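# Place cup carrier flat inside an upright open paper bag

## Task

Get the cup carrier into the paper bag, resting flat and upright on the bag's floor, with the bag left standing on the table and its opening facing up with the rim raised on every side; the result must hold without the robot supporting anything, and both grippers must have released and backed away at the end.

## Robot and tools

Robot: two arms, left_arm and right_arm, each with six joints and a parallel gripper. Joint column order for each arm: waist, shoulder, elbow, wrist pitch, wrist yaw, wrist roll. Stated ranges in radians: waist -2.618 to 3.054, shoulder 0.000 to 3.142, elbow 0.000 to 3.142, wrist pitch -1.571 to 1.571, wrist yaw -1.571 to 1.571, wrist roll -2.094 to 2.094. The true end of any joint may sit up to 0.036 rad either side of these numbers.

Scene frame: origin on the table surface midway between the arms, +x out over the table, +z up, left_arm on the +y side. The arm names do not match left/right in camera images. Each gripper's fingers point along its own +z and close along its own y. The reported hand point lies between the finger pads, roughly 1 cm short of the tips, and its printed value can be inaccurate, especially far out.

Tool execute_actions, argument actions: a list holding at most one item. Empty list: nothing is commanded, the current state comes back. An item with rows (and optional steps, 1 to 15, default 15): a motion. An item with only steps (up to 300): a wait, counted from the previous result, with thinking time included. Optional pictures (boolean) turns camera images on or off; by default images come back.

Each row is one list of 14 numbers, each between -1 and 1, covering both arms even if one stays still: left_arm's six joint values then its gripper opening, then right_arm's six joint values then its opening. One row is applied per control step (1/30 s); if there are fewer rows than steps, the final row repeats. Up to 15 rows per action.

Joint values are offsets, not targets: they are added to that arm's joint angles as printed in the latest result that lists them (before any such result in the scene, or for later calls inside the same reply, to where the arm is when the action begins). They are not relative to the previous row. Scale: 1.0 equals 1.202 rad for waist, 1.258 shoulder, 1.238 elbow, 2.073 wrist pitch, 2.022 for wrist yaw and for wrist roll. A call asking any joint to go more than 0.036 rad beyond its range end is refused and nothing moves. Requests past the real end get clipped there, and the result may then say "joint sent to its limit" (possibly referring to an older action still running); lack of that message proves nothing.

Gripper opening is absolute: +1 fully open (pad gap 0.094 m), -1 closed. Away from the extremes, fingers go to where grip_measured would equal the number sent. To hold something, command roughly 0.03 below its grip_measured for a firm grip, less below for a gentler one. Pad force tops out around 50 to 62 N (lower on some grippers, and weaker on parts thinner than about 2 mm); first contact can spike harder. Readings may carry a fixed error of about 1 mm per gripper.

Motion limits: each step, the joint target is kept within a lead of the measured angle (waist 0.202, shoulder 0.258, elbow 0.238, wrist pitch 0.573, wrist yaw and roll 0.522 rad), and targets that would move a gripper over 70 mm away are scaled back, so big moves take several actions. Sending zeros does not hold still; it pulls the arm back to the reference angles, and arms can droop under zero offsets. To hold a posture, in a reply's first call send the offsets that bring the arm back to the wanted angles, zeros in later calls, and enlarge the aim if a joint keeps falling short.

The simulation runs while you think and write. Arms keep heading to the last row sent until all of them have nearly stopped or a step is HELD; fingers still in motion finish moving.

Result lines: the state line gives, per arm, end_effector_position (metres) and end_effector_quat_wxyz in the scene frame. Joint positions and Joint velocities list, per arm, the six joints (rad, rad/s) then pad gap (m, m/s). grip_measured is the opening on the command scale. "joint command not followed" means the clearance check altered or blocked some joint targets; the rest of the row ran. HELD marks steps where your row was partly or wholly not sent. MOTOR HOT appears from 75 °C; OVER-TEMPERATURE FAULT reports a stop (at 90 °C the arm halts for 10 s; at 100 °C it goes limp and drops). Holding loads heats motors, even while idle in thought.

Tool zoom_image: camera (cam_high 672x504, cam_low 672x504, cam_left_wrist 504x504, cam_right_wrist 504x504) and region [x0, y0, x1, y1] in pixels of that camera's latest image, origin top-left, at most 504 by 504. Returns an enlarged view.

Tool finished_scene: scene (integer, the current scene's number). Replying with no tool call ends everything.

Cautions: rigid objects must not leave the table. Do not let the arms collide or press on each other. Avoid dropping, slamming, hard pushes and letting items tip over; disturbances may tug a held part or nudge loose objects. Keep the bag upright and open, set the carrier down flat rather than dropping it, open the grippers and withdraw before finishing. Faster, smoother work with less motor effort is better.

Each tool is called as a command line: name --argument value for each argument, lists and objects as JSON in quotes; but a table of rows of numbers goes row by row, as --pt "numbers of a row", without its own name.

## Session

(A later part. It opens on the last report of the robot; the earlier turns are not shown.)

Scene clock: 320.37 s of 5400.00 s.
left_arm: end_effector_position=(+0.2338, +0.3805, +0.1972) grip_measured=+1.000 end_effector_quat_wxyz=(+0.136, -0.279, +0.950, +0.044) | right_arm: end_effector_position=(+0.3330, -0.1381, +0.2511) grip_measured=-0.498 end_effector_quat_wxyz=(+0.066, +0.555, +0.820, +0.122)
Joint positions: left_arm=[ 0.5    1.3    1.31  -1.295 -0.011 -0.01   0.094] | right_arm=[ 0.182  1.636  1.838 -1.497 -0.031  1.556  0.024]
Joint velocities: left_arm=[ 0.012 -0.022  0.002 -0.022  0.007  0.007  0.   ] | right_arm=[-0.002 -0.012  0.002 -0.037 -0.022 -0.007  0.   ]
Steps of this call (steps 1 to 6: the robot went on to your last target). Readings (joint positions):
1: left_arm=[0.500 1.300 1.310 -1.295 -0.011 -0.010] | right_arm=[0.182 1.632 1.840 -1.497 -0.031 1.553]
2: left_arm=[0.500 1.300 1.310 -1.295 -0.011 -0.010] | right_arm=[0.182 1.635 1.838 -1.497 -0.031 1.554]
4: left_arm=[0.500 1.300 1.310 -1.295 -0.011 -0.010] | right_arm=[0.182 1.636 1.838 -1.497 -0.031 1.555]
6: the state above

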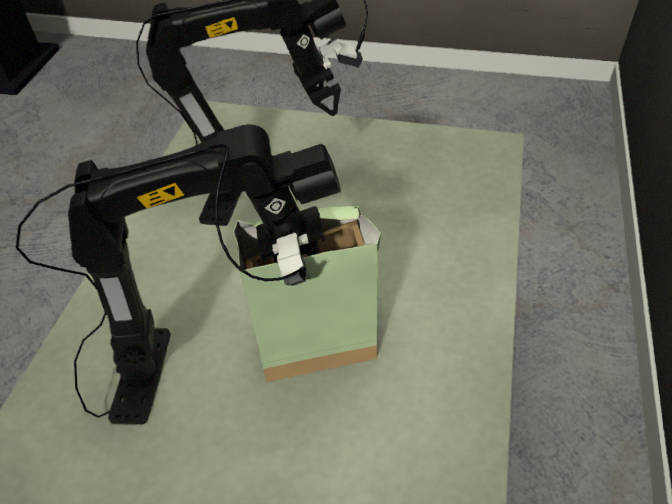

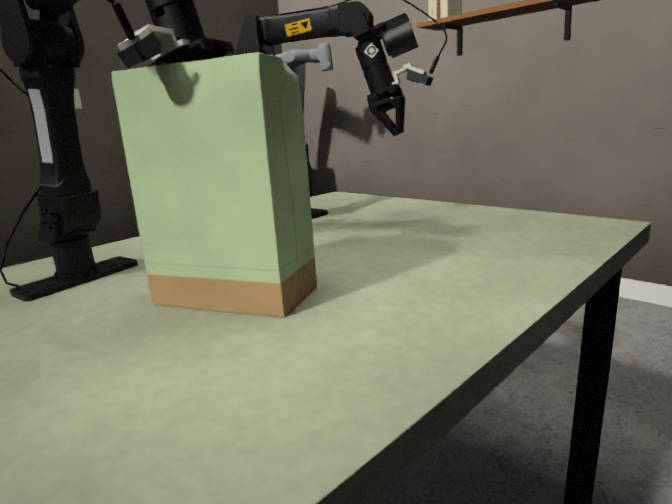

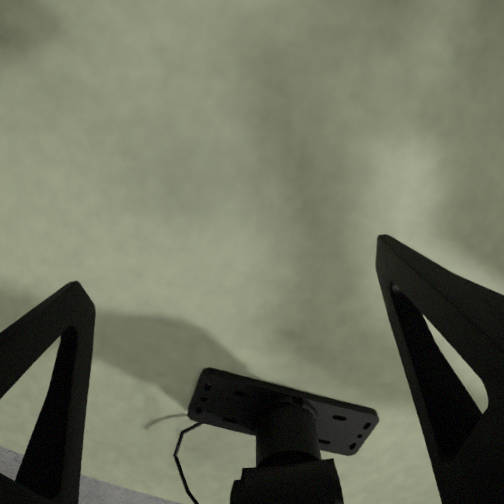

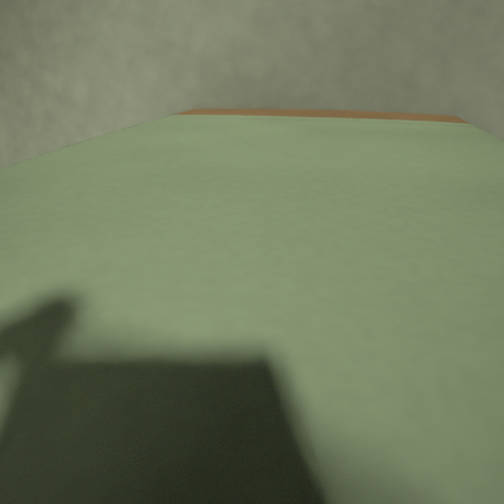

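execute_actions --actions '[{"rows":[[0,0,0,0,0,0,1,0,0,-0.02,-0.01,0,0,-0.6],[0,0,0,0,0,0,1,0,0,-0.04,-0.02,0,0,-0.6],[0,0,0,0,0,0,1,0,0,-0.06,-0.03,0,0,-0.6],[0,0,0,0,0,0,1,0,0,-0.07,-0.04,0,0,-0.6]]}]'

zoom_image --camera "cam_high" --region '[220,170,400,300]'

Scene clock: 332.73 s of 5400.00 s.
left_arm: end_effector_position=(+0.2338, +0.3805, +0.1972) grip_measured=+1.000 end_effector_quat_wxyz=(+0.136, -0.279, +0.950, +0.044) | right_arm: end_effector_position=(+0.3132, -0.1456, +0.2264) grip_measured=-0.498 end_effector_quat_wxyz=(+0.032, +0.560, +0.825, +0.073)
Joint positions: left_arm=[ 0.5    1.3    1.31  -1.295 -0.011 -0.01   0.094] | right_arm=[ 0.182  1.636  1.759 -1.537 -0.031  1.557  0.024]
Joint velocities: left_arm=[ 0.002 -0.007 -0.017 -0.051 -0.037  0.007  0.   ] | right_arm=[-0.007 -0.022 -0.022 -0.007  0.051  0.037  0.   ]
joint sent to its limit (right arm) — the command would take joint 4 (wrist pitch) past its lower limit, so that joint was sent only as far as its limit.
Steps of this call (steps 1 to 15: the robot went on to your last target; steps 16 to 90: nothing new was sent; then 8.87 s passed at rest; steps 91 to 105: all 15 steps of this action). Readings (joint positions):
91: left_arm=[0.500 1.300 1.310 -1.295 -0.011 -0.010] | right_arm=[0.182 1.636 1.838 -1.497 -0.031 1.557]
92: left_arm=[0.500 1.300 1.310 -1.295 -0.011 -0.010] | right_arm=[0.182 1.636 1.833 -1.497 -0.031 1.557]
94: left_arm=[0.500 1.300 1.310 -1.295 -0.011 -0.010] | right_arm=[0.182 1.636 1.806 -1.506 -0.031 1.557]
98: left_arm=[0.500 1.300 1.310 -1.295 -0.011 -0.010] | right_arm=[0.182 1.636 1.760 -1.531 -0.031 1.557]
105: the state above

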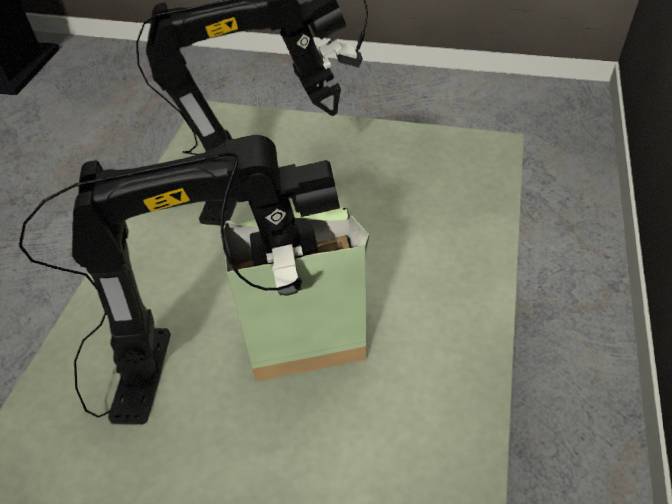

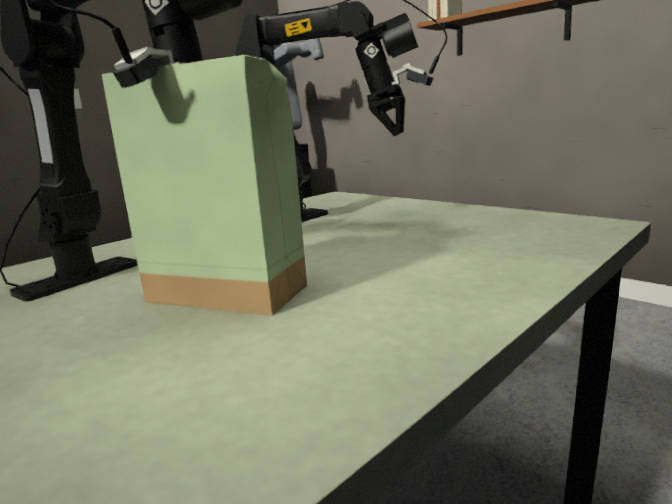

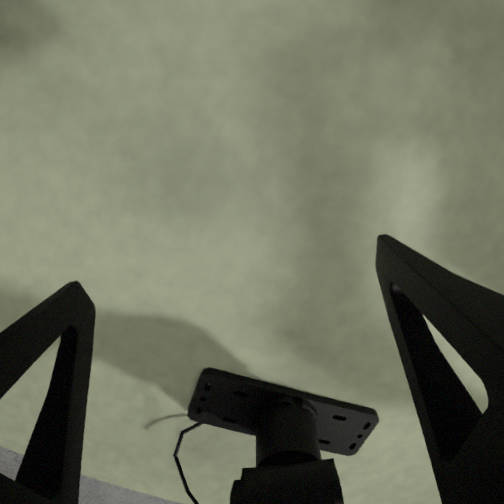

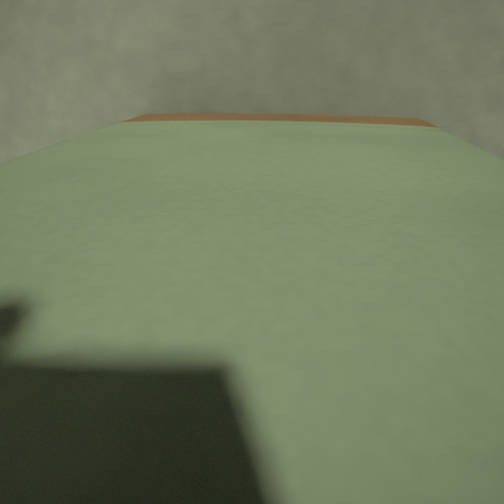

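Region (220, 170, 400, 300) of cam_high's 672x504 image, scaled by 2.800, with more detail than that image has.

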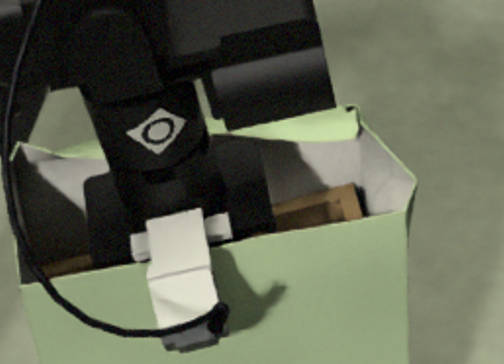

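execute_actions --actions '[{"rows":[[0,0,0,0,0,0,1,0,0.01,0,0,0,0,-0.25]]}]' --pictures false

execute_actions --actions '[{"rows":[[0,0,0,0,0,0,1,0,0,0.05,0,0,0,-0.25],[0,0,0,0,0,0,1,0,0,0.1,0,0,0,-0.25],[0,0,0,0,0,0,1,0,0,0.15,0,0,0,-0.25],[0,0,0,0,0,0,1,0,-0.02,0.2,0,0,0,-0.25],[0,0,0,0,0,0,1,0,-0.04,0.25,0,0,0,-0.25],[0,0,0,0,0,0,1,0,-0.06,0.3,0,0,0,-0.25],[0,0,0,0,0,0,1,0,-0.08,0.35,0,0,0,-0.25]]}]' --pictures false

execute_actions --actions '[{"steps":10}]'

Scene clock: 345.50 s of 5400.00 s.
left_arm: end_effector_position=(+0.2338, +0.3805, +0.1972) grip_measured=+1.000 end_effector_quat_wxyz=(+0.136, -0.279, +0.950, +0.044) | right_arm: end_effector_position=(+0.3131, -0.1457, +0.2264) grip_measured=-0.253 end_effector_quat_wxyz=(+0.032, +0.560, +0.825, +0.073)
Joint positions: left_arm=[ 0.5    1.3    1.31  -1.295 -0.011 -0.01   0.094] | right_arm=[ 0.182  1.636  1.759 -1.538 -0.031  1.557  0.035]
Joint velocities: left_arm=[-0.022  0.002 -0.007 -0.007  0.051 -0.051  0.   ] | right_arm=[ 0.017  0.002  0.007  0.051 -0.022  0.022 -0.   ]
joint sent to its limit (right arm) — the command would take joint 4 (wrist pitch) past its lower limit, so that joint was sent only as far as its limit.
Steps of this call (steps 1 to 15: the robot went on to your last target; steps 16 to 90: nothing new was sent; then 9.27 s passed at rest; steps 91 to 105: all 15 steps of this action). Readings (joint positions):
91: left_arm=[0.500 1.300 1.310 -1.295 -0.011 -0.010] | right_arm=[0.182 1.636 1.759 -1.538 -0.031 1.557]
92: left_arm=[0.500 1.300 1.310 -1.295 -0.011 -0.010] | right_arm=[0.182 1.636 1.759 -1.538 -0.031 1.557]
94: left_arm=[0.500 1.300 1.310 -1.295 -0.011 -0.010] | right_arm=[0.182 1.636 1.759 -1.538 -0.031 1.557]
98: left_arm=[0.500 1.300 1.310 -1.295 -0.011 -0.010] | right_arm=[0.182 1.636 1.759 -1.538 -0.031 1.557]
105: the state above

Scene clock: 346.00 s of 5400.00 s.
left_arm: end_effector_position=(+0.2338, +0.3805, +0.1972) grip_measured=+1.000 end_effector_quat_wxyz=(+0.136, -0.279, +0.950, +0.044) | right_arm: end_effector_position=(+0.3237, -0.1417, +0.3971) grip_measured=-0.253 end_effector_quat_wxyz=(+0.192, +0.521, +0.776, +0.300)
Joint positions: left_arm=[ 0.5    1.3    1.31  -1.295 -0.011 -0.01   0.094] | right_arm=[ 0.182  1.512  2.19  -1.521 -0.031  1.557  0.035]
Joint velocities: left_arm=[-0.007  0.007  0.002 -0.037  0.022 -0.007  0.   ] | right_arm=[ 0.012  0.007  0.002 -0.007  0.037 -0.007 -0.   ]
Steps of this call (steps 1 to 15: all 15 steps of this action). Readings (joint positions):
1: left_arm=[0.500 1.300 1.310 -1.295 -0.011 -0.010] | right_arm=[0.182 1.636 1.763 -1.539 -0.031 1.557]
2: left_arm=[0.500 1.300 1.310 -1.295 -0.011 -0.010] | right_arm=[0.182 1.639 1.781 -1.542 -0.031 1.557]
4: left_arm=[0.500 1.300 1.310 -1.295 -0.011 -0.010] | right_arm=[0.182 1.648 1.863 -1.545 -0.031 1.557]
8: left_arm=[0.500 1.300 1.310 -1.295 -0.011 -0.010] | right_arm=[0.182 1.616 2.070 -1.531 -0.031 1.557]
15: the state above

Scene clock: 346.33 s of 5400.00 s.
left_arm: end_effector_position=(+0.2338, +0.3805, +0.1972) grip_measured=+1.000 end_effector_quat_wxyz=(+0.136, -0.279, +0.950, +0.044) | right_arm: end_effector_position=(+0.3274, -0.1402, +0.3927) grip_measured=-0.253 end_effector_quat_wxyz=(+0.188, +0.522, +0.778, +0.294)
Joint positions: left_arm=[ 0.5    1.3    1.31  -1.295 -0.011 -0.01   0.094] | right_arm=[ 0.182  1.526  2.19  -1.521 -0.031  1.557  0.035]
Joint velocities: left_arm=[ 0.002 -0.002  0.002 -0.066 -0.037  0.022  0.   ] | right_arm=[ 0.002  0.007  0.002  0.007  0.022  0.051 -0.001]
Steps of this call (steps 1 to 10: the robot went on to your last target). Readings (joint positions):
1: left_arm=[0.500 1.300 1.310 -1.295 -0.011 -0.010] | right_arm=[0.182 1.513 2.190 -1.521 -0.031 1.557]
2: left_arm=[0.500 1.300 1.310 -1.295 -0.011 -0.010] | right_arm=[0.182 1.517 2.190 -1.521 -0.031 1.557]
4: left_arm=[0.500 1.300 1.310 -1.295 -0.011 -0.010] | right_arm=[0.182 1.523 2.190 -1.521 -0.031 1.557]
8: left_arm=[0.500 1.300 1.310 -1.295 -0.011 -0.010] | right_arm=[0.182 1.526 2.190 -1.521 -0.031 1.557]
10: the state above

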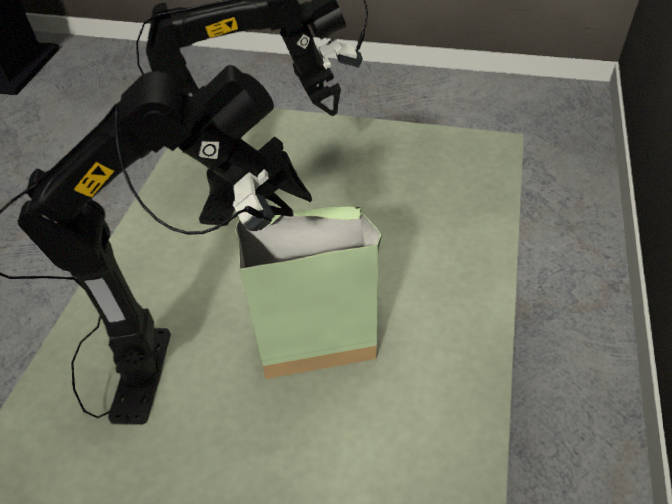

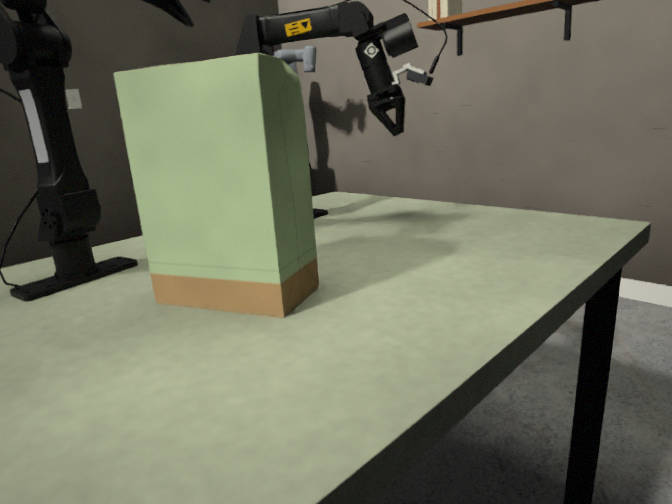

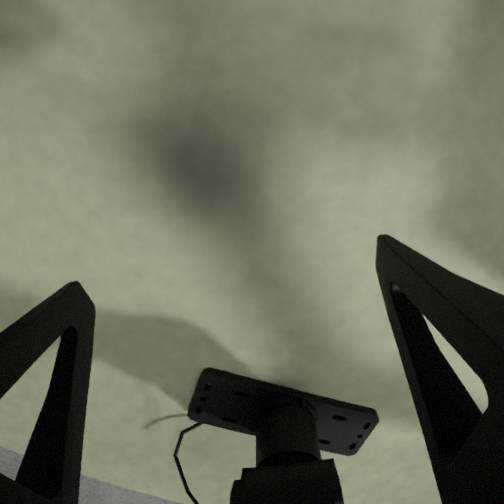

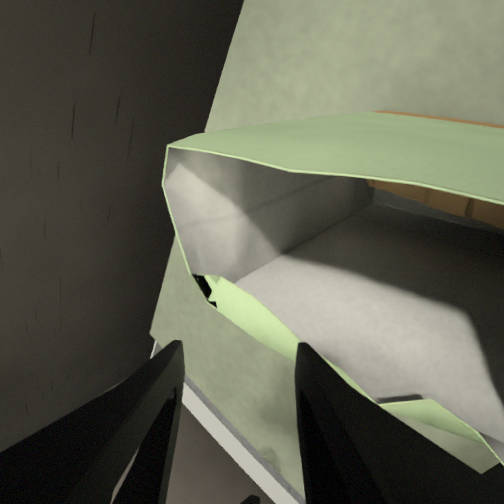

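execute_actions --actions '[{"rows":[[0,0,0,0,0,0,1,0.1,0,0,0,0,0,-1],[0,0,0,0,0,0,1,0.2,0,0,0,0,0,-1],[0,0,0,0,0,0,1,0.3,0,0,0,0,0,-1],[0,0,0,0,0,0,1,0.36,0,0,0,0,0,-1],[0,0,0,0,0,0,1,0.36,0,0,0,0,0,-1],[0,0,0,0,0,0,1,0.36,0,0,0,0,0,-1],[0,0,0,0,0,0,1,0.36,0.03,-0.03,0,0,0,-1],[0,0,0,0,0,0,1,0.36,0.06,-0.06,0,0,0,-1],[0,0,0,0,0,0,1,0.36,0.09,-0.09,0,0,0.1,-1],[0,0,0,0,0,0,1,0.36,0.12,-0.12,0,0,0.1,-1]]}]' --pictures false

execute_actions --actions '[{"steps":15}]'

Scene clock: 360.83 s of 5400.00 s.
left_arm: end_effector_position=(+0.2338, +0.3805, +0.1972) grip_measured=+1.000 end_effector_quat_wxyz=(+0.136, -0.279, +0.950, +0.044) | right_arm: end_effector_position=(+0.2693, -0.0004, +0.2980) grip_measured=-0.997 end_effector_quat_wxyz=(+0.046, +0.426, +0.880, +0.205)
Joint positions: left_arm=[ 0.5    1.3    1.31  -1.295 -0.011 -0.01   0.094] | right_arm=[ 0.615  1.684  2.051 -1.516 -0.042  1.706  0.   ]
Joint velocities: left_arm=[ 0.007 -0.002  0.012 -0.066 -0.007 -0.022  0.   ] | right_arm=[-0.007  0.579 -0.374  0.095 -0.051  0.271 -0.001]
Steps of this call (steps 1 to 30: the robot went on to your last target; steps 31 to 90: nothing new was sent; then 11.00 s passed at rest; steps 91 to 105: all 15 steps of this action). Readings (joint positions):
91: left_arm=[0.500 1.300 1.310 -1.295 -0.011 -0.010] | right_arm=[0.199 1.526 2.190 -1.521 -0.023 1.557]
92: left_arm=[0.500 1.300 1.310 -1.295 -0.011 -0.010] | right_arm=[0.245 1.526 2.190 -1.521 -0.014 1.557]
94: left_arm=[0.500 1.300 1.310 -1.295 -0.011 -0.010] | right_arm=[0.388 1.526 2.190 -1.520 -0.016 1.557]
98: left_arm=[0.500 1.300 1.310 -1.295 -0.011 -0.010] | right_arm=[0.605 1.533 2.181 -1.517 -0.040 1.557]
105: the state above

Scene clock: 361.33 s of 5400.00 s.
left_arm: end_effector_position=(+0.2338, +0.3805, +0.1972) grip_measured=+1.000 end_effector_quat_wxyz=(+0.136, -0.279, +0.950, +0.044) | right_arm: end_effector_position=(+0.2697, -0.0000, +0.2882) grip_measured=-0.997 end_effector_quat_wxyz=(+0.037, +0.447, +0.873, +0.191)
Joint positions: left_arm=[ 0.5    1.3    1.31  -1.295 -0.011 -0.01   0.094] | right_arm=[ 0.615  1.696  2.032 -1.516 -0.042  1.75   0.   ]
Joint velocities: left_arm=[ 0.002 -0.002  0.017 -0.022  0.007  0.037  0.   ] | right_arm=[-0.032  0.002 -0.002 -0.066 -0.066 -0.066 -0.001]
Steps of this call (steps 1 to 15: the robot went on to your last target). Readings (joint positions):
1: left_arm=[0.500 1.300 1.310 -1.295 -0.011 -0.010] | right_arm=[0.615 1.701 2.040 -1.516 -0.042 1.715]
2: left_arm=[0.500 1.300 1.310 -1.295 -0.011 -0.010] | right_arm=[0.615 1.710 2.034 -1.516 -0.042 1.723]
4: left_arm=[0.500 1.300 1.310 -1.295 -0.011 -0.010] | right_arm=[0.615 1.712 2.032 -1.516 -0.042 1.733]
8: left_arm=[0.500 1.300 1.310 -1.295 -0.011 -0.010] | right_arm=[0.615 1.698 2.032 -1.516 -0.042 1.744]
15: the state above

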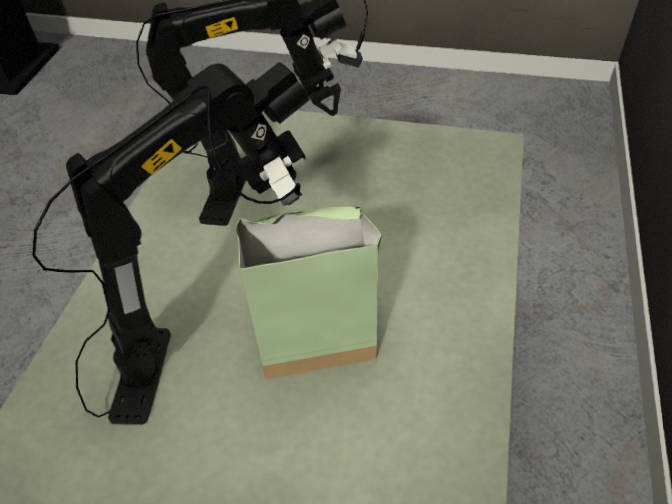

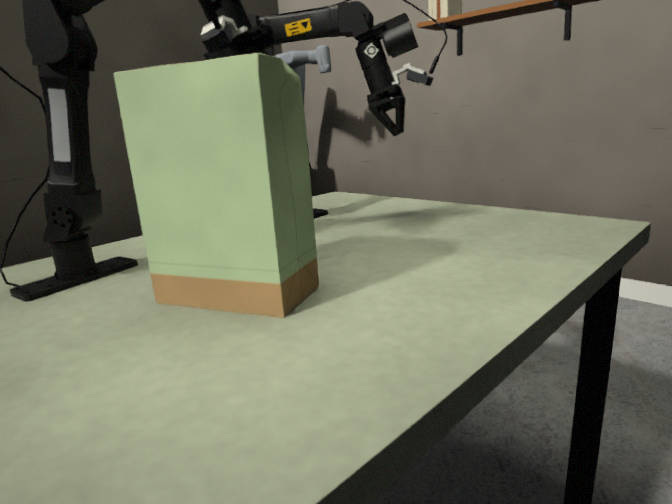

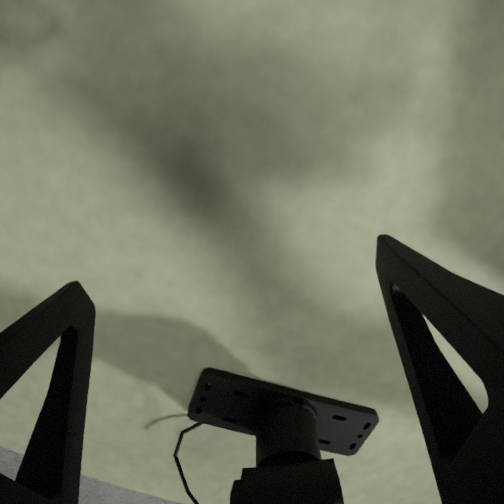

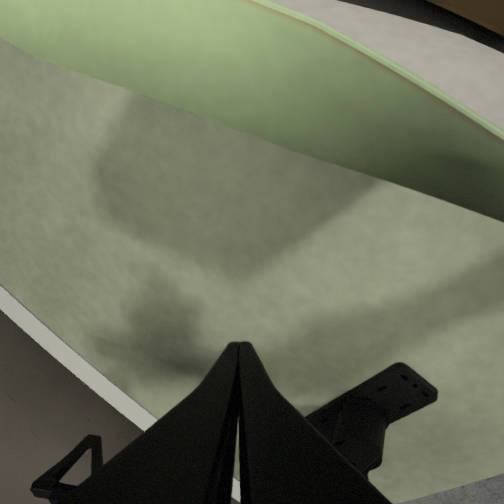

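execute_actions --actions '[{"rows":[[0,0,0,0,0,0,1,0,-0.03,0.05,0,0,0,-1],[0,0,0,0,0,0,1,0,-0.03,0.1,0,0,0,-1],[0,0,0,0,0,0,1,0,-0.03,0.15,0.03,0,-0.09,-1],[0,0,0,0,0,0,1,0,-0.03,0.15,0.055,0,-0.09,-1],[0,0,0,0,0,0,1,-0.05,-0.03,0.15,0.055,0,-0.09,-1],[0,0,0,0,0,0,1,-0.1,-0.03,0.15,0.055,0,-0.09,-1],[0,0,0,0,0,0,1,-0.15,-0.03,0.15,0.055,0,-0.09,-1],[0,0,0,0,0,0,1,-0.2,-0.03,0.15,0.055,0,-0.09,-1]]}]'

Scene clock: 375.80 s of 5400.00 s.
left_arm: end_effector_position=(+0.2338, +0.3805, +0.1972) grip_measured=+1.000 end_effector_quat_wxyz=(+0.136, -0.279, +0.950, +0.044) | right_arm: end_effector_position=(+0.3478, -0.0568, +0.3698) grip_measured=-0.997 end_effector_quat_wxyz=(+0.151, +0.462, +0.817, +0.310)
Joint positions: left_arm=[ 0.5    1.3    1.31  -1.295 -0.011 -0.01   0.094] | right_arm=[ 0.366  1.661  2.204 -1.411 -0.037  1.589  0.   ]
Joint velocities: left_arm=[-0.022  0.002 -0.022 -0.007 -0.051 -0.051  0.   ] | right_arm=[-0.027  0.002 -0.017  0.037 -0.007 -0.11  -0.001]
Steps of this call (steps 1 to 15: the robot went on to your last target; steps 16 to 90: nothing new was sent; then 10.97 s passed at rest; steps 91 to 105: all 15 steps of this action). Readings (joint positions):
91: left_arm=[0.500 1.300 1.310 -1.295 -0.011 -0.010] | right_arm=[0.615 1.696 2.036 -1.517 -0.042 1.751]
92: left_arm=[0.500 1.300 1.310 -1.295 -0.011 -0.010] | right_arm=[0.615 1.696 2.053 -1.519 -0.042 1.751]
94: left_arm=[0.500 1.300 1.310 -1.295 -0.011 -0.010] | right_arm=[0.615 1.696 2.121 -1.503 -0.042 1.695]
98: left_arm=[0.500 1.300 1.310 -1.295 -0.011 -0.010] | right_arm=[0.502 1.666 2.199 -1.429 -0.059 1.625]
105: the state above

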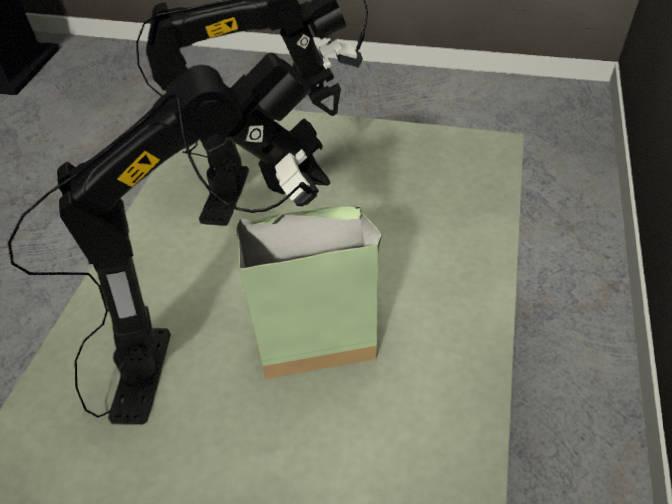

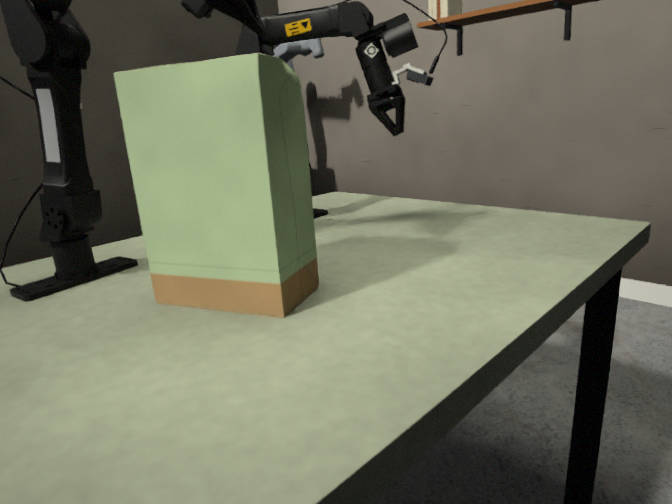

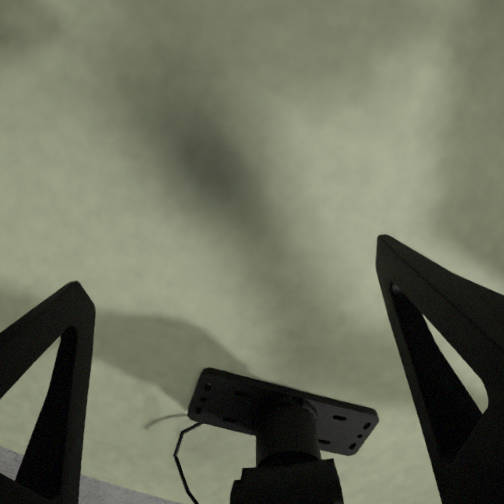

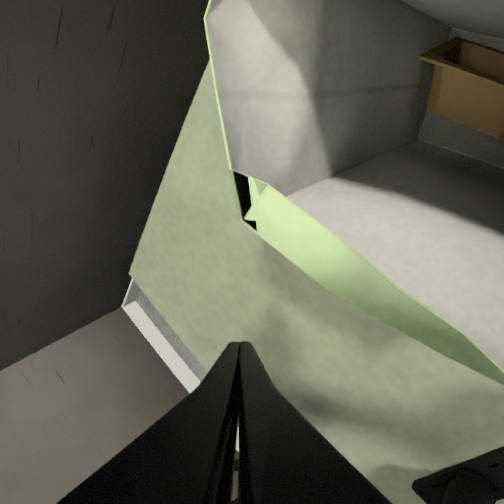

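execute_actions --actions '[{"rows":[[0,0,0,0,0,0,1,-0.1,0,0,0,-0.05,0,-1],[0,0,0,0,0,0,1,-0.2,0,0,0,-0.1,0,-1],[0,0,0,0,0,0,1,-0.2,0,0,0,-0.13,0,-1],[0,0,0,0,0,0,1,-0.2,0,0,0,-0.13,0,-1],[0,0,0,0,0,0,1,-0.2,0,0,0,-0.13,0,-1],[0,0,0,0,0,0,1,-0.2,0,0,0,-0.13,0,-1],[0,0,0,0,0,0,1,-0.2,0.02,-0.02,0,-0.13,0,-1],[0,0,0,0,0,0,1,-0.2,0.04,-0.04,0,-0.13,0,-1],[0,0,0,0,0,0,1,-0.2,0.06,-0.06,0,-0.13,0,-1],[0,0,0,0,0,0,1,-0.2,0.08,-0.08,0,-0.13,0,-1]]}]' --pictures false

execute_actions --actions '[{"steps":10}]'

Scene clock: 390.30 s of 5400.00 s.
left_arm: end_effector_position=(+0.2338, +0.3805, +0.1972) grip_measured=+1.000 end_effector_quat_wxyz=(+0.136, -0.279, +0.950, +0.044) | right_arm: end_effector_position=(+0.3906, -0.0977, +0.3084) grip_measured=-0.997 end_effector_quat_wxyz=(+0.040, +0.546, +0.788, +0.283)
Joint positions: left_arm=[ 0.5    1.3    1.31  -1.295 -0.011 -0.01   0.094] | right_arm=[ 0.117  1.763  2.115 -1.409 -0.28   1.583  0.   ]
Joint velocities: left_arm=[ 0.002 -0.007 -0.002  0.022  0.022  0.007  0.   ] | right_arm=[-0.007  0.413 -0.256  0.037 -0.022 -0.022 -0.001]
Steps of this call (steps 1 to 15: the robot went on to your last target; steps 16 to 90: nothing new was sent; then 11.00 s passed at rest; steps 91 to 105: all 15 steps of this action). Readings (joint positions):
91: left_arm=[0.500 1.300 1.310 -1.295 -0.011 -0.010] | right_arm=[0.351 1.661 2.204 -1.411 -0.060 1.580]
92: left_arm=[0.500 1.300 1.310 -1.295 -0.011 -0.010] | right_arm=[0.311 1.661 2.204 -1.411 -0.103 1.580]
94: left_arm=[0.500 1.300 1.310 -1.295 -0.011 -0.010] | right_arm=[0.193 1.661 2.204 -1.410 -0.172 1.581]
98: left_arm=[0.500 1.300 1.310 -1.295 -0.011 -0.010] | right_arm=[0.114 1.664 2.200 -1.410 -0.227 1.583]
105: the state above

Scene clock: 390.63 s of 5400.00 s.
left_arm: end_effector_position=(+0.2338, +0.3805, +0.1972) grip_measured=+1.000 end_effector_quat_wxyz=(+0.136, -0.279, +0.950, +0.044) | right_arm: end_effector_position=(+0.3921, -0.0953, +0.2979) grip_measured=-0.997 end_effector_quat_wxyz=(+0.026, +0.548, +0.790, +0.274)
Joint positions: left_arm=[ 0.5    1.3    1.31  -1.295 -0.011 -0.01   0.094] | right_arm=[ 0.117  1.781  2.102 -1.409 -0.291  1.583  0.   ]
Joint velocities: left_arm=[-0.012 -0.017 -0.007  0.095  0.037 -0.022  0.   ] | right_arm=[-0.017 -0.002 -0.007 -0.051  0.051  0.022 -0.   ]
Steps of this call (steps 1 to 10: the robot went on to your last target). Readings (joint positions):
1: left_arm=[0.500 1.300 1.310 -1.295 -0.011 -0.010] | right_arm=[0.117 1.774 2.109 -1.409 -0.281 1.583]
2: left_arm=[0.500 1.300 1.310 -1.295 -0.011 -0.010] | right_arm=[0.117 1.781 2.104 -1.409 -0.283 1.583]
4: left_arm=[0.500 1.300 1.310 -1.295 -0.011 -0.010] | right_arm=[0.117 1.784 2.102 -1.409 -0.285 1.583]
8: left_arm=[0.500 1.300 1.310 -1.295 -0.011 -0.010] | right_arm=[0.117 1.781 2.102 -1.409 -0.290 1.583]
10: the state above

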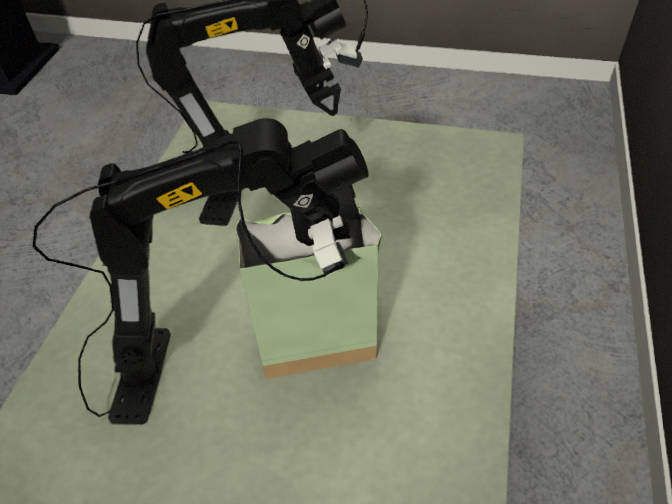

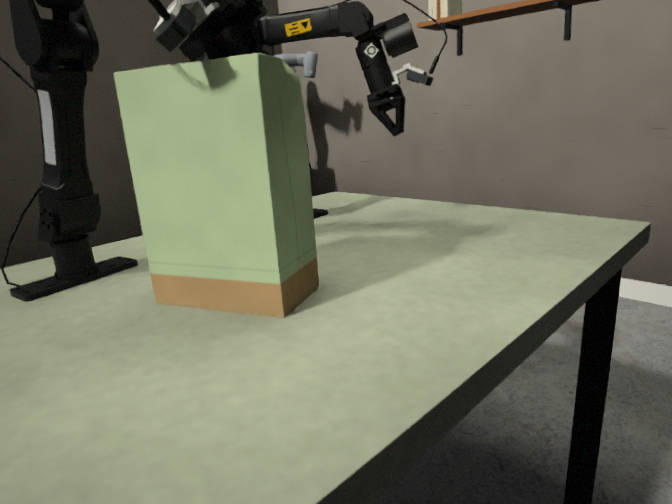

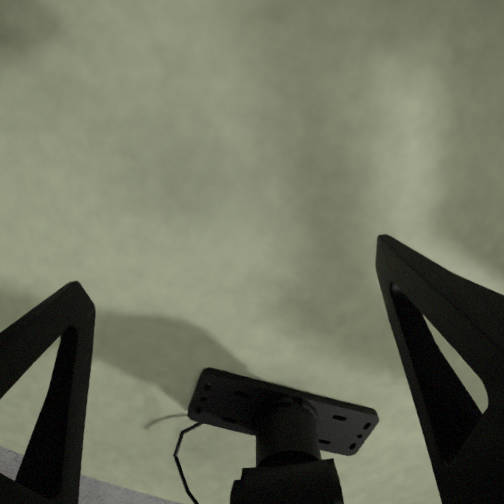

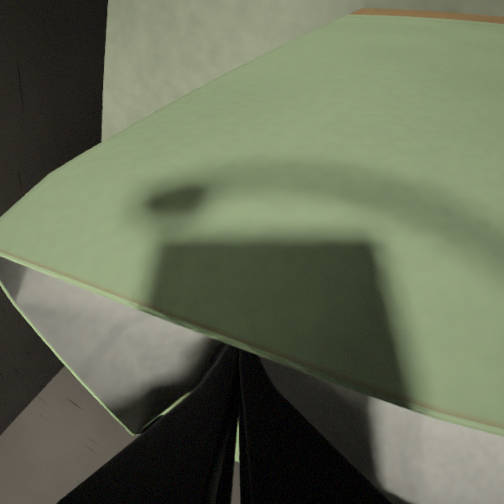

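execute_actions --actions '[{"rows":[[0,0,0,0,0,0,1,0,0,-0.03,0,0,0,-1],[0,0,0,0,0,0,1,0,0,-0.065,0,0,0,-1],[0,0,0,0,0,0,1,0,0,-0.065,0,0,0,-1],[0,0,0,0,0,0,1,0,0,-0.065,0,0,0,-1],[0,0,0,0,0,0,1,0.02,0,-0.065,0,0,0,-1],[0,0,0,0,0,0,1,0.04,0,-0.065,0,0,0,-1],[0,0,0,0,0,0,1,0.06,0,-0.065,0,0,0,-1],[0,0,0,0,0,0,1,0.08,0,-0.065,0,0,0,-1],[0,0,0,0,0,0,1,0.1,0,-0.065,0,0,0,-1]]}]'

zoom_image --camera "cam_high" --region '[220,170,400,300]'

Scene clock: 400.17 s of 5400.00 s.
left_arm: end_effector_position=(+0.2338, +0.3805, +0.1972) grip_measured=+1.000 end_effector_quat_wxyz=(+0.136, -0.279, +0.950, +0.044) | right_arm: end_effector_position=(+0.3636, -0.0532, +0.2747) grip_measured=-0.997 end_effector_quat_wxyz=(-0.010, +0.506, +0.826, +0.248)
Joint positions: left_arm=[ 0.5    1.3    1.31  -1.295 -0.011 -0.01   0.094] | right_arm=[ 0.24   1.782  2.031 -1.405 -0.292  1.583  0.   ]
Joint velocities: left_arm=[ 0.007 -0.007  0.017 -0.022  0.022  0.022  0.   ] | right_arm=[-0.002  0.002  0.012 -0.007  0.051 -0.037  0.   ]
Steps of this call (steps 1 to 30: the robot went on to your last target; steps 31 to 90: nothing new was sent; then 6.03 s passed at rest; steps 91 to 105: all 15 steps of this action). Readings (joint positions):
91: left_arm=[0.500 1.300 1.310 -1.295 -0.011 -0.010] | right_arm=[0.117 1.781 2.099 -1.408 -0.292 1.583]
92: left_arm=[0.500 1.300 1.310 -1.295 -0.011 -0.010] | right_arm=[0.117 1.780 2.088 -1.405 -0.292 1.583]
94: left_arm=[0.500 1.300 1.310 -1.295 -0.011 -0.010] | right_arm=[0.117 1.779 2.058 -1.404 -0.292 1.583]
98: left_arm=[0.500 1.300 1.310 -1.295 -0.011 -0.010] | right_arm=[0.152 1.782 2.031 -1.405 -0.288 1.583]
105: the state above

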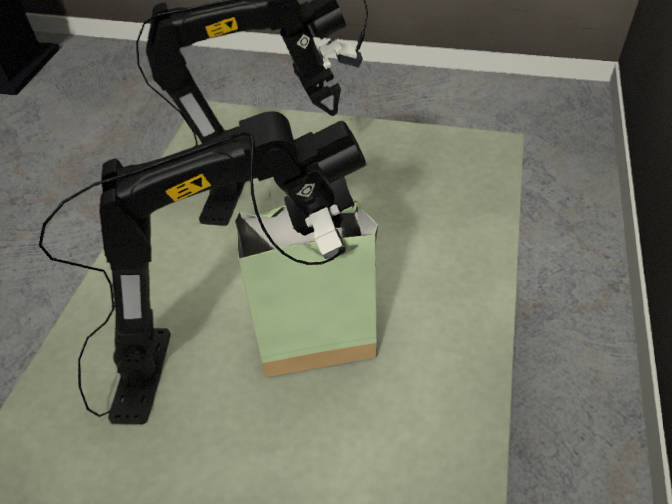

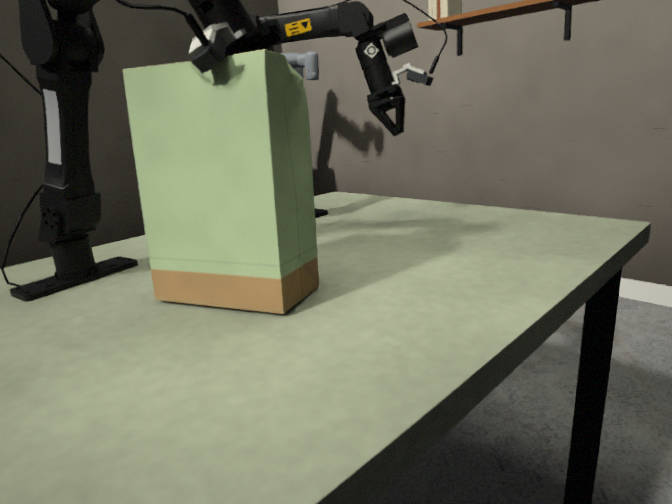

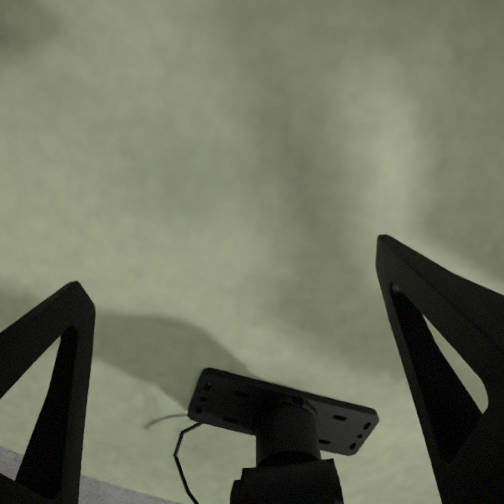

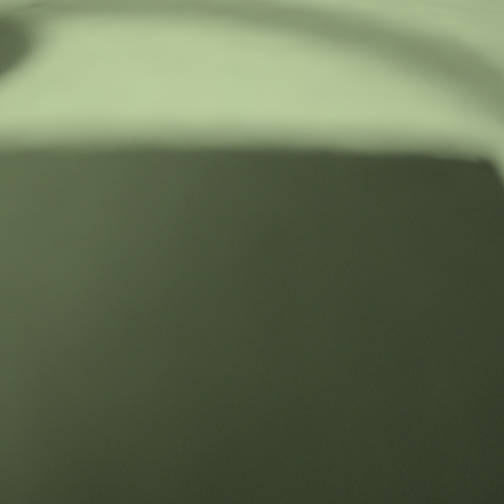

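Region (220, 170, 400, 300) of cam_high's 672x504 image, scaled by 2.800, with more detail than that image has.

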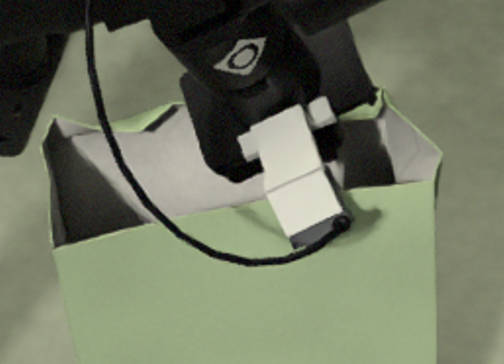

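execute_actions --actions '[{"rows":[[0,0,0,0,0,0,1,0,0,0.02,0,0,0,-1],[0,0,0,0,0,0,1,0,0,0.04,0,0,0,-1],[0,0,0,0,0,0,1,0,0,0.055,0,0,0,-1],[0,0,0,0,0,0,1,0,0,0.07,0,0,0,-1],[0,0,0,0,0,0,1,0,0,0.085,0,0,0,-1],[0,0,0,0,0,0,1,0,0,0.1,0,0,0,-1],[0,0,0,0,0,0,1,0,0,0.115,0,0,0,-1],[0,0,0,0,0,0,1,0,0,0.13,0,0,0,-1],[0,0,0,0,0,0,1,0,0,0.145,0,0,0,-1],[0,0,0,0,0,0,1,0,0,0.16,0,0,0,-1],[0,0,0,0,0,0,1,0,0,0.175,0,0,0,-1],[0,0,0,0,0,0,1,0,0,0.19,0,0,0,-1],[0,0,0,0,0,0,1,0,0,0.21,0,0,0,-1]]}]' --pictures false

execute_actions --actions '[{"steps":15}]'

zoom_image --camera "cam_high" --region '[220,170,400,300]'

Scene clock: 411.27 s of 5400.00 s.
left_arm: end_effector_position=(+0.2338, +0.3805, +0.1972) grip_measured=+1.000 end_effector_quat_wxyz=(+0.136, -0.279, +0.950, +0.044) | right_arm: end_effector_position=(+0.3778, -0.0469, +0.3485) grip_measured=-0.997 end_effector_quat_wxyz=(+0.052, +0.477, +0.810, +0.337)
Joint positions: left_arm=[ 0.5    1.3    1.31  -1.295 -0.011 -0.01   0.094] | right_arm=[ 0.24   1.784  2.257 -1.403 -0.292  1.583  0.   ]
Joint velocities: left_arm=[ 0.012  0.007 -0.012 -0.007 -0.051 -0.022  0.   ] | right_arm=[ 0.032 -0.007  0.33  -0.037  0.022  0.022  0.   ]
Steps of this call (steps 1 to 15: the robot went on to your last target; steps 16 to 90: nothing new was sent; then 7.60 s passed at rest; steps 91 to 105: all 15 steps of this action). Readings (joint positions):
91: left_arm=[0.500 1.300 1.310 -1.295 -0.011 -0.010] | right_arm=[0.240 1.782 2.031 -1.405 -0.292 1.583]
92: left_arm=[0.500 1.300 1.310 -1.295 -0.011 -0.010] | right_arm=[0.240 1.782 2.034 -1.405 -0.292 1.583]
94: left_arm=[0.500 1.300 1.310 -1.295 -0.011 -0.010] | right_arm=[0.240 1.784 2.053 -1.405 -0.292 1.583]
98: left_arm=[0.500 1.300 1.310 -1.295 -0.011 -0.010] | right_arm=[0.240 1.784 2.130 -1.405 -0.292 1.583]
105: the state above

Scene clock: 411.77 s of 5400.00 s.
left_arm: end_effector_position=(+0.2338, +0.3805, +0.1972) grip_measured=+1.000 end_effector_quat_wxyz=(+0.136, -0.279, +0.950, +0.044) | right_arm: end_effector_position=(+0.3783, -0.0467, +0.3528) grip_measured=-0.997 end_effector_quat_wxyz=(+0.055, +0.475, +0.809, +0.342)
Joint positions: left_arm=[ 0.5    1.3    1.31  -1.295 -0.011 -0.01   0.094] | right_arm=[ 0.24   1.784  2.27  -1.402 -0.292  1.583  0.   ]
Joint velocities: left_arm=[-0.017 -0.007 -0.007  0.007  0.022 -0.037  0.   ] | right_arm=[ 0.002 -0.007  0.012 -0.007 -0.007  0.095  0.   ]
Steps of this call (steps 1 to 15: the robot went on to your last target). Readings (joint positions):
1: left_arm=[0.500 1.300 1.310 -1.295 -0.011 -0.010] | right_arm=[0.240 1.784 2.266 -1.403 -0.292 1.583]
2: left_arm=[0.500 1.300 1.310 -1.295 -0.011 -0.010] | right_arm=[0.240 1.784 2.270 -1.402 -0.292 1.583]
4: left_arm=[0.500 1.300 1.310 -1.295 -0.011 -0.010] | right_arm=[0.240 1.784 2.270 -1.402 -0.292 1.583]
8: left_arm=[0.500 1.300 1.310 -1.295 -0.011 -0.010] | right_arm=[0.240 1.784 2.270 -1.402 -0.292 1.583]
15: the state above

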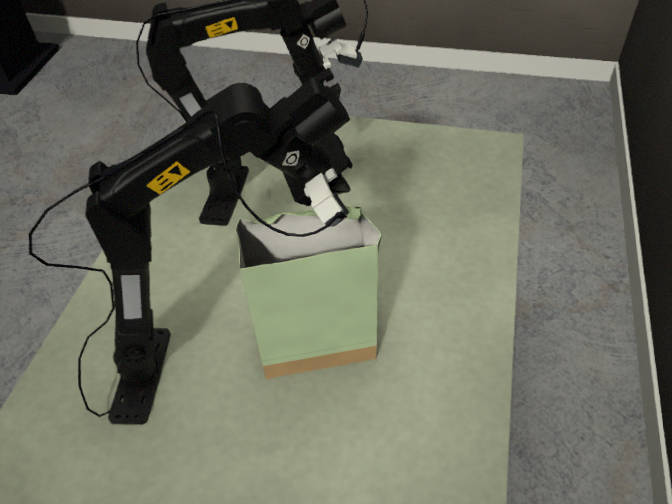

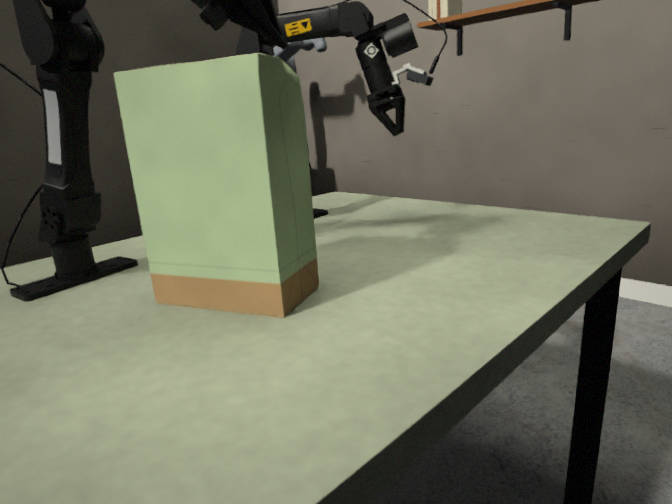

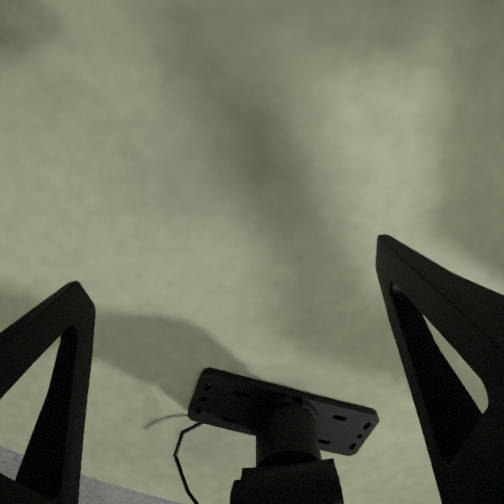

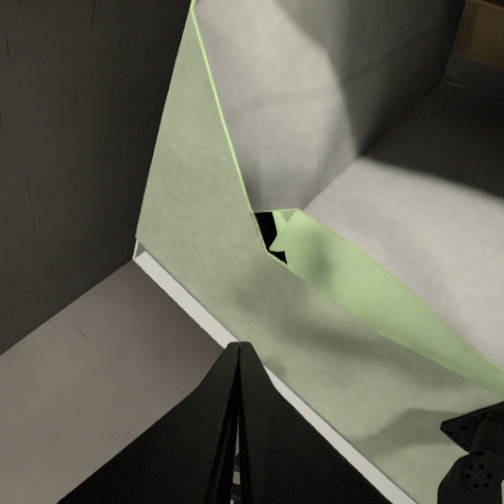

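Region (220, 170, 400, 300) of cam_high's 672x504 image, scaled by 2.800, with more detail than that image has.

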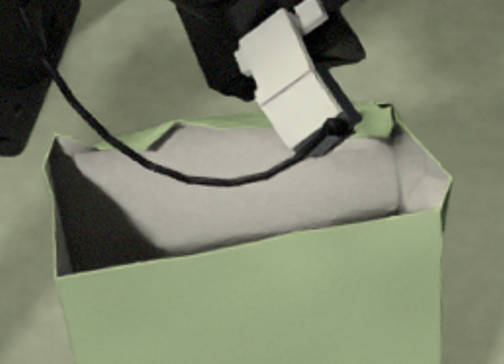

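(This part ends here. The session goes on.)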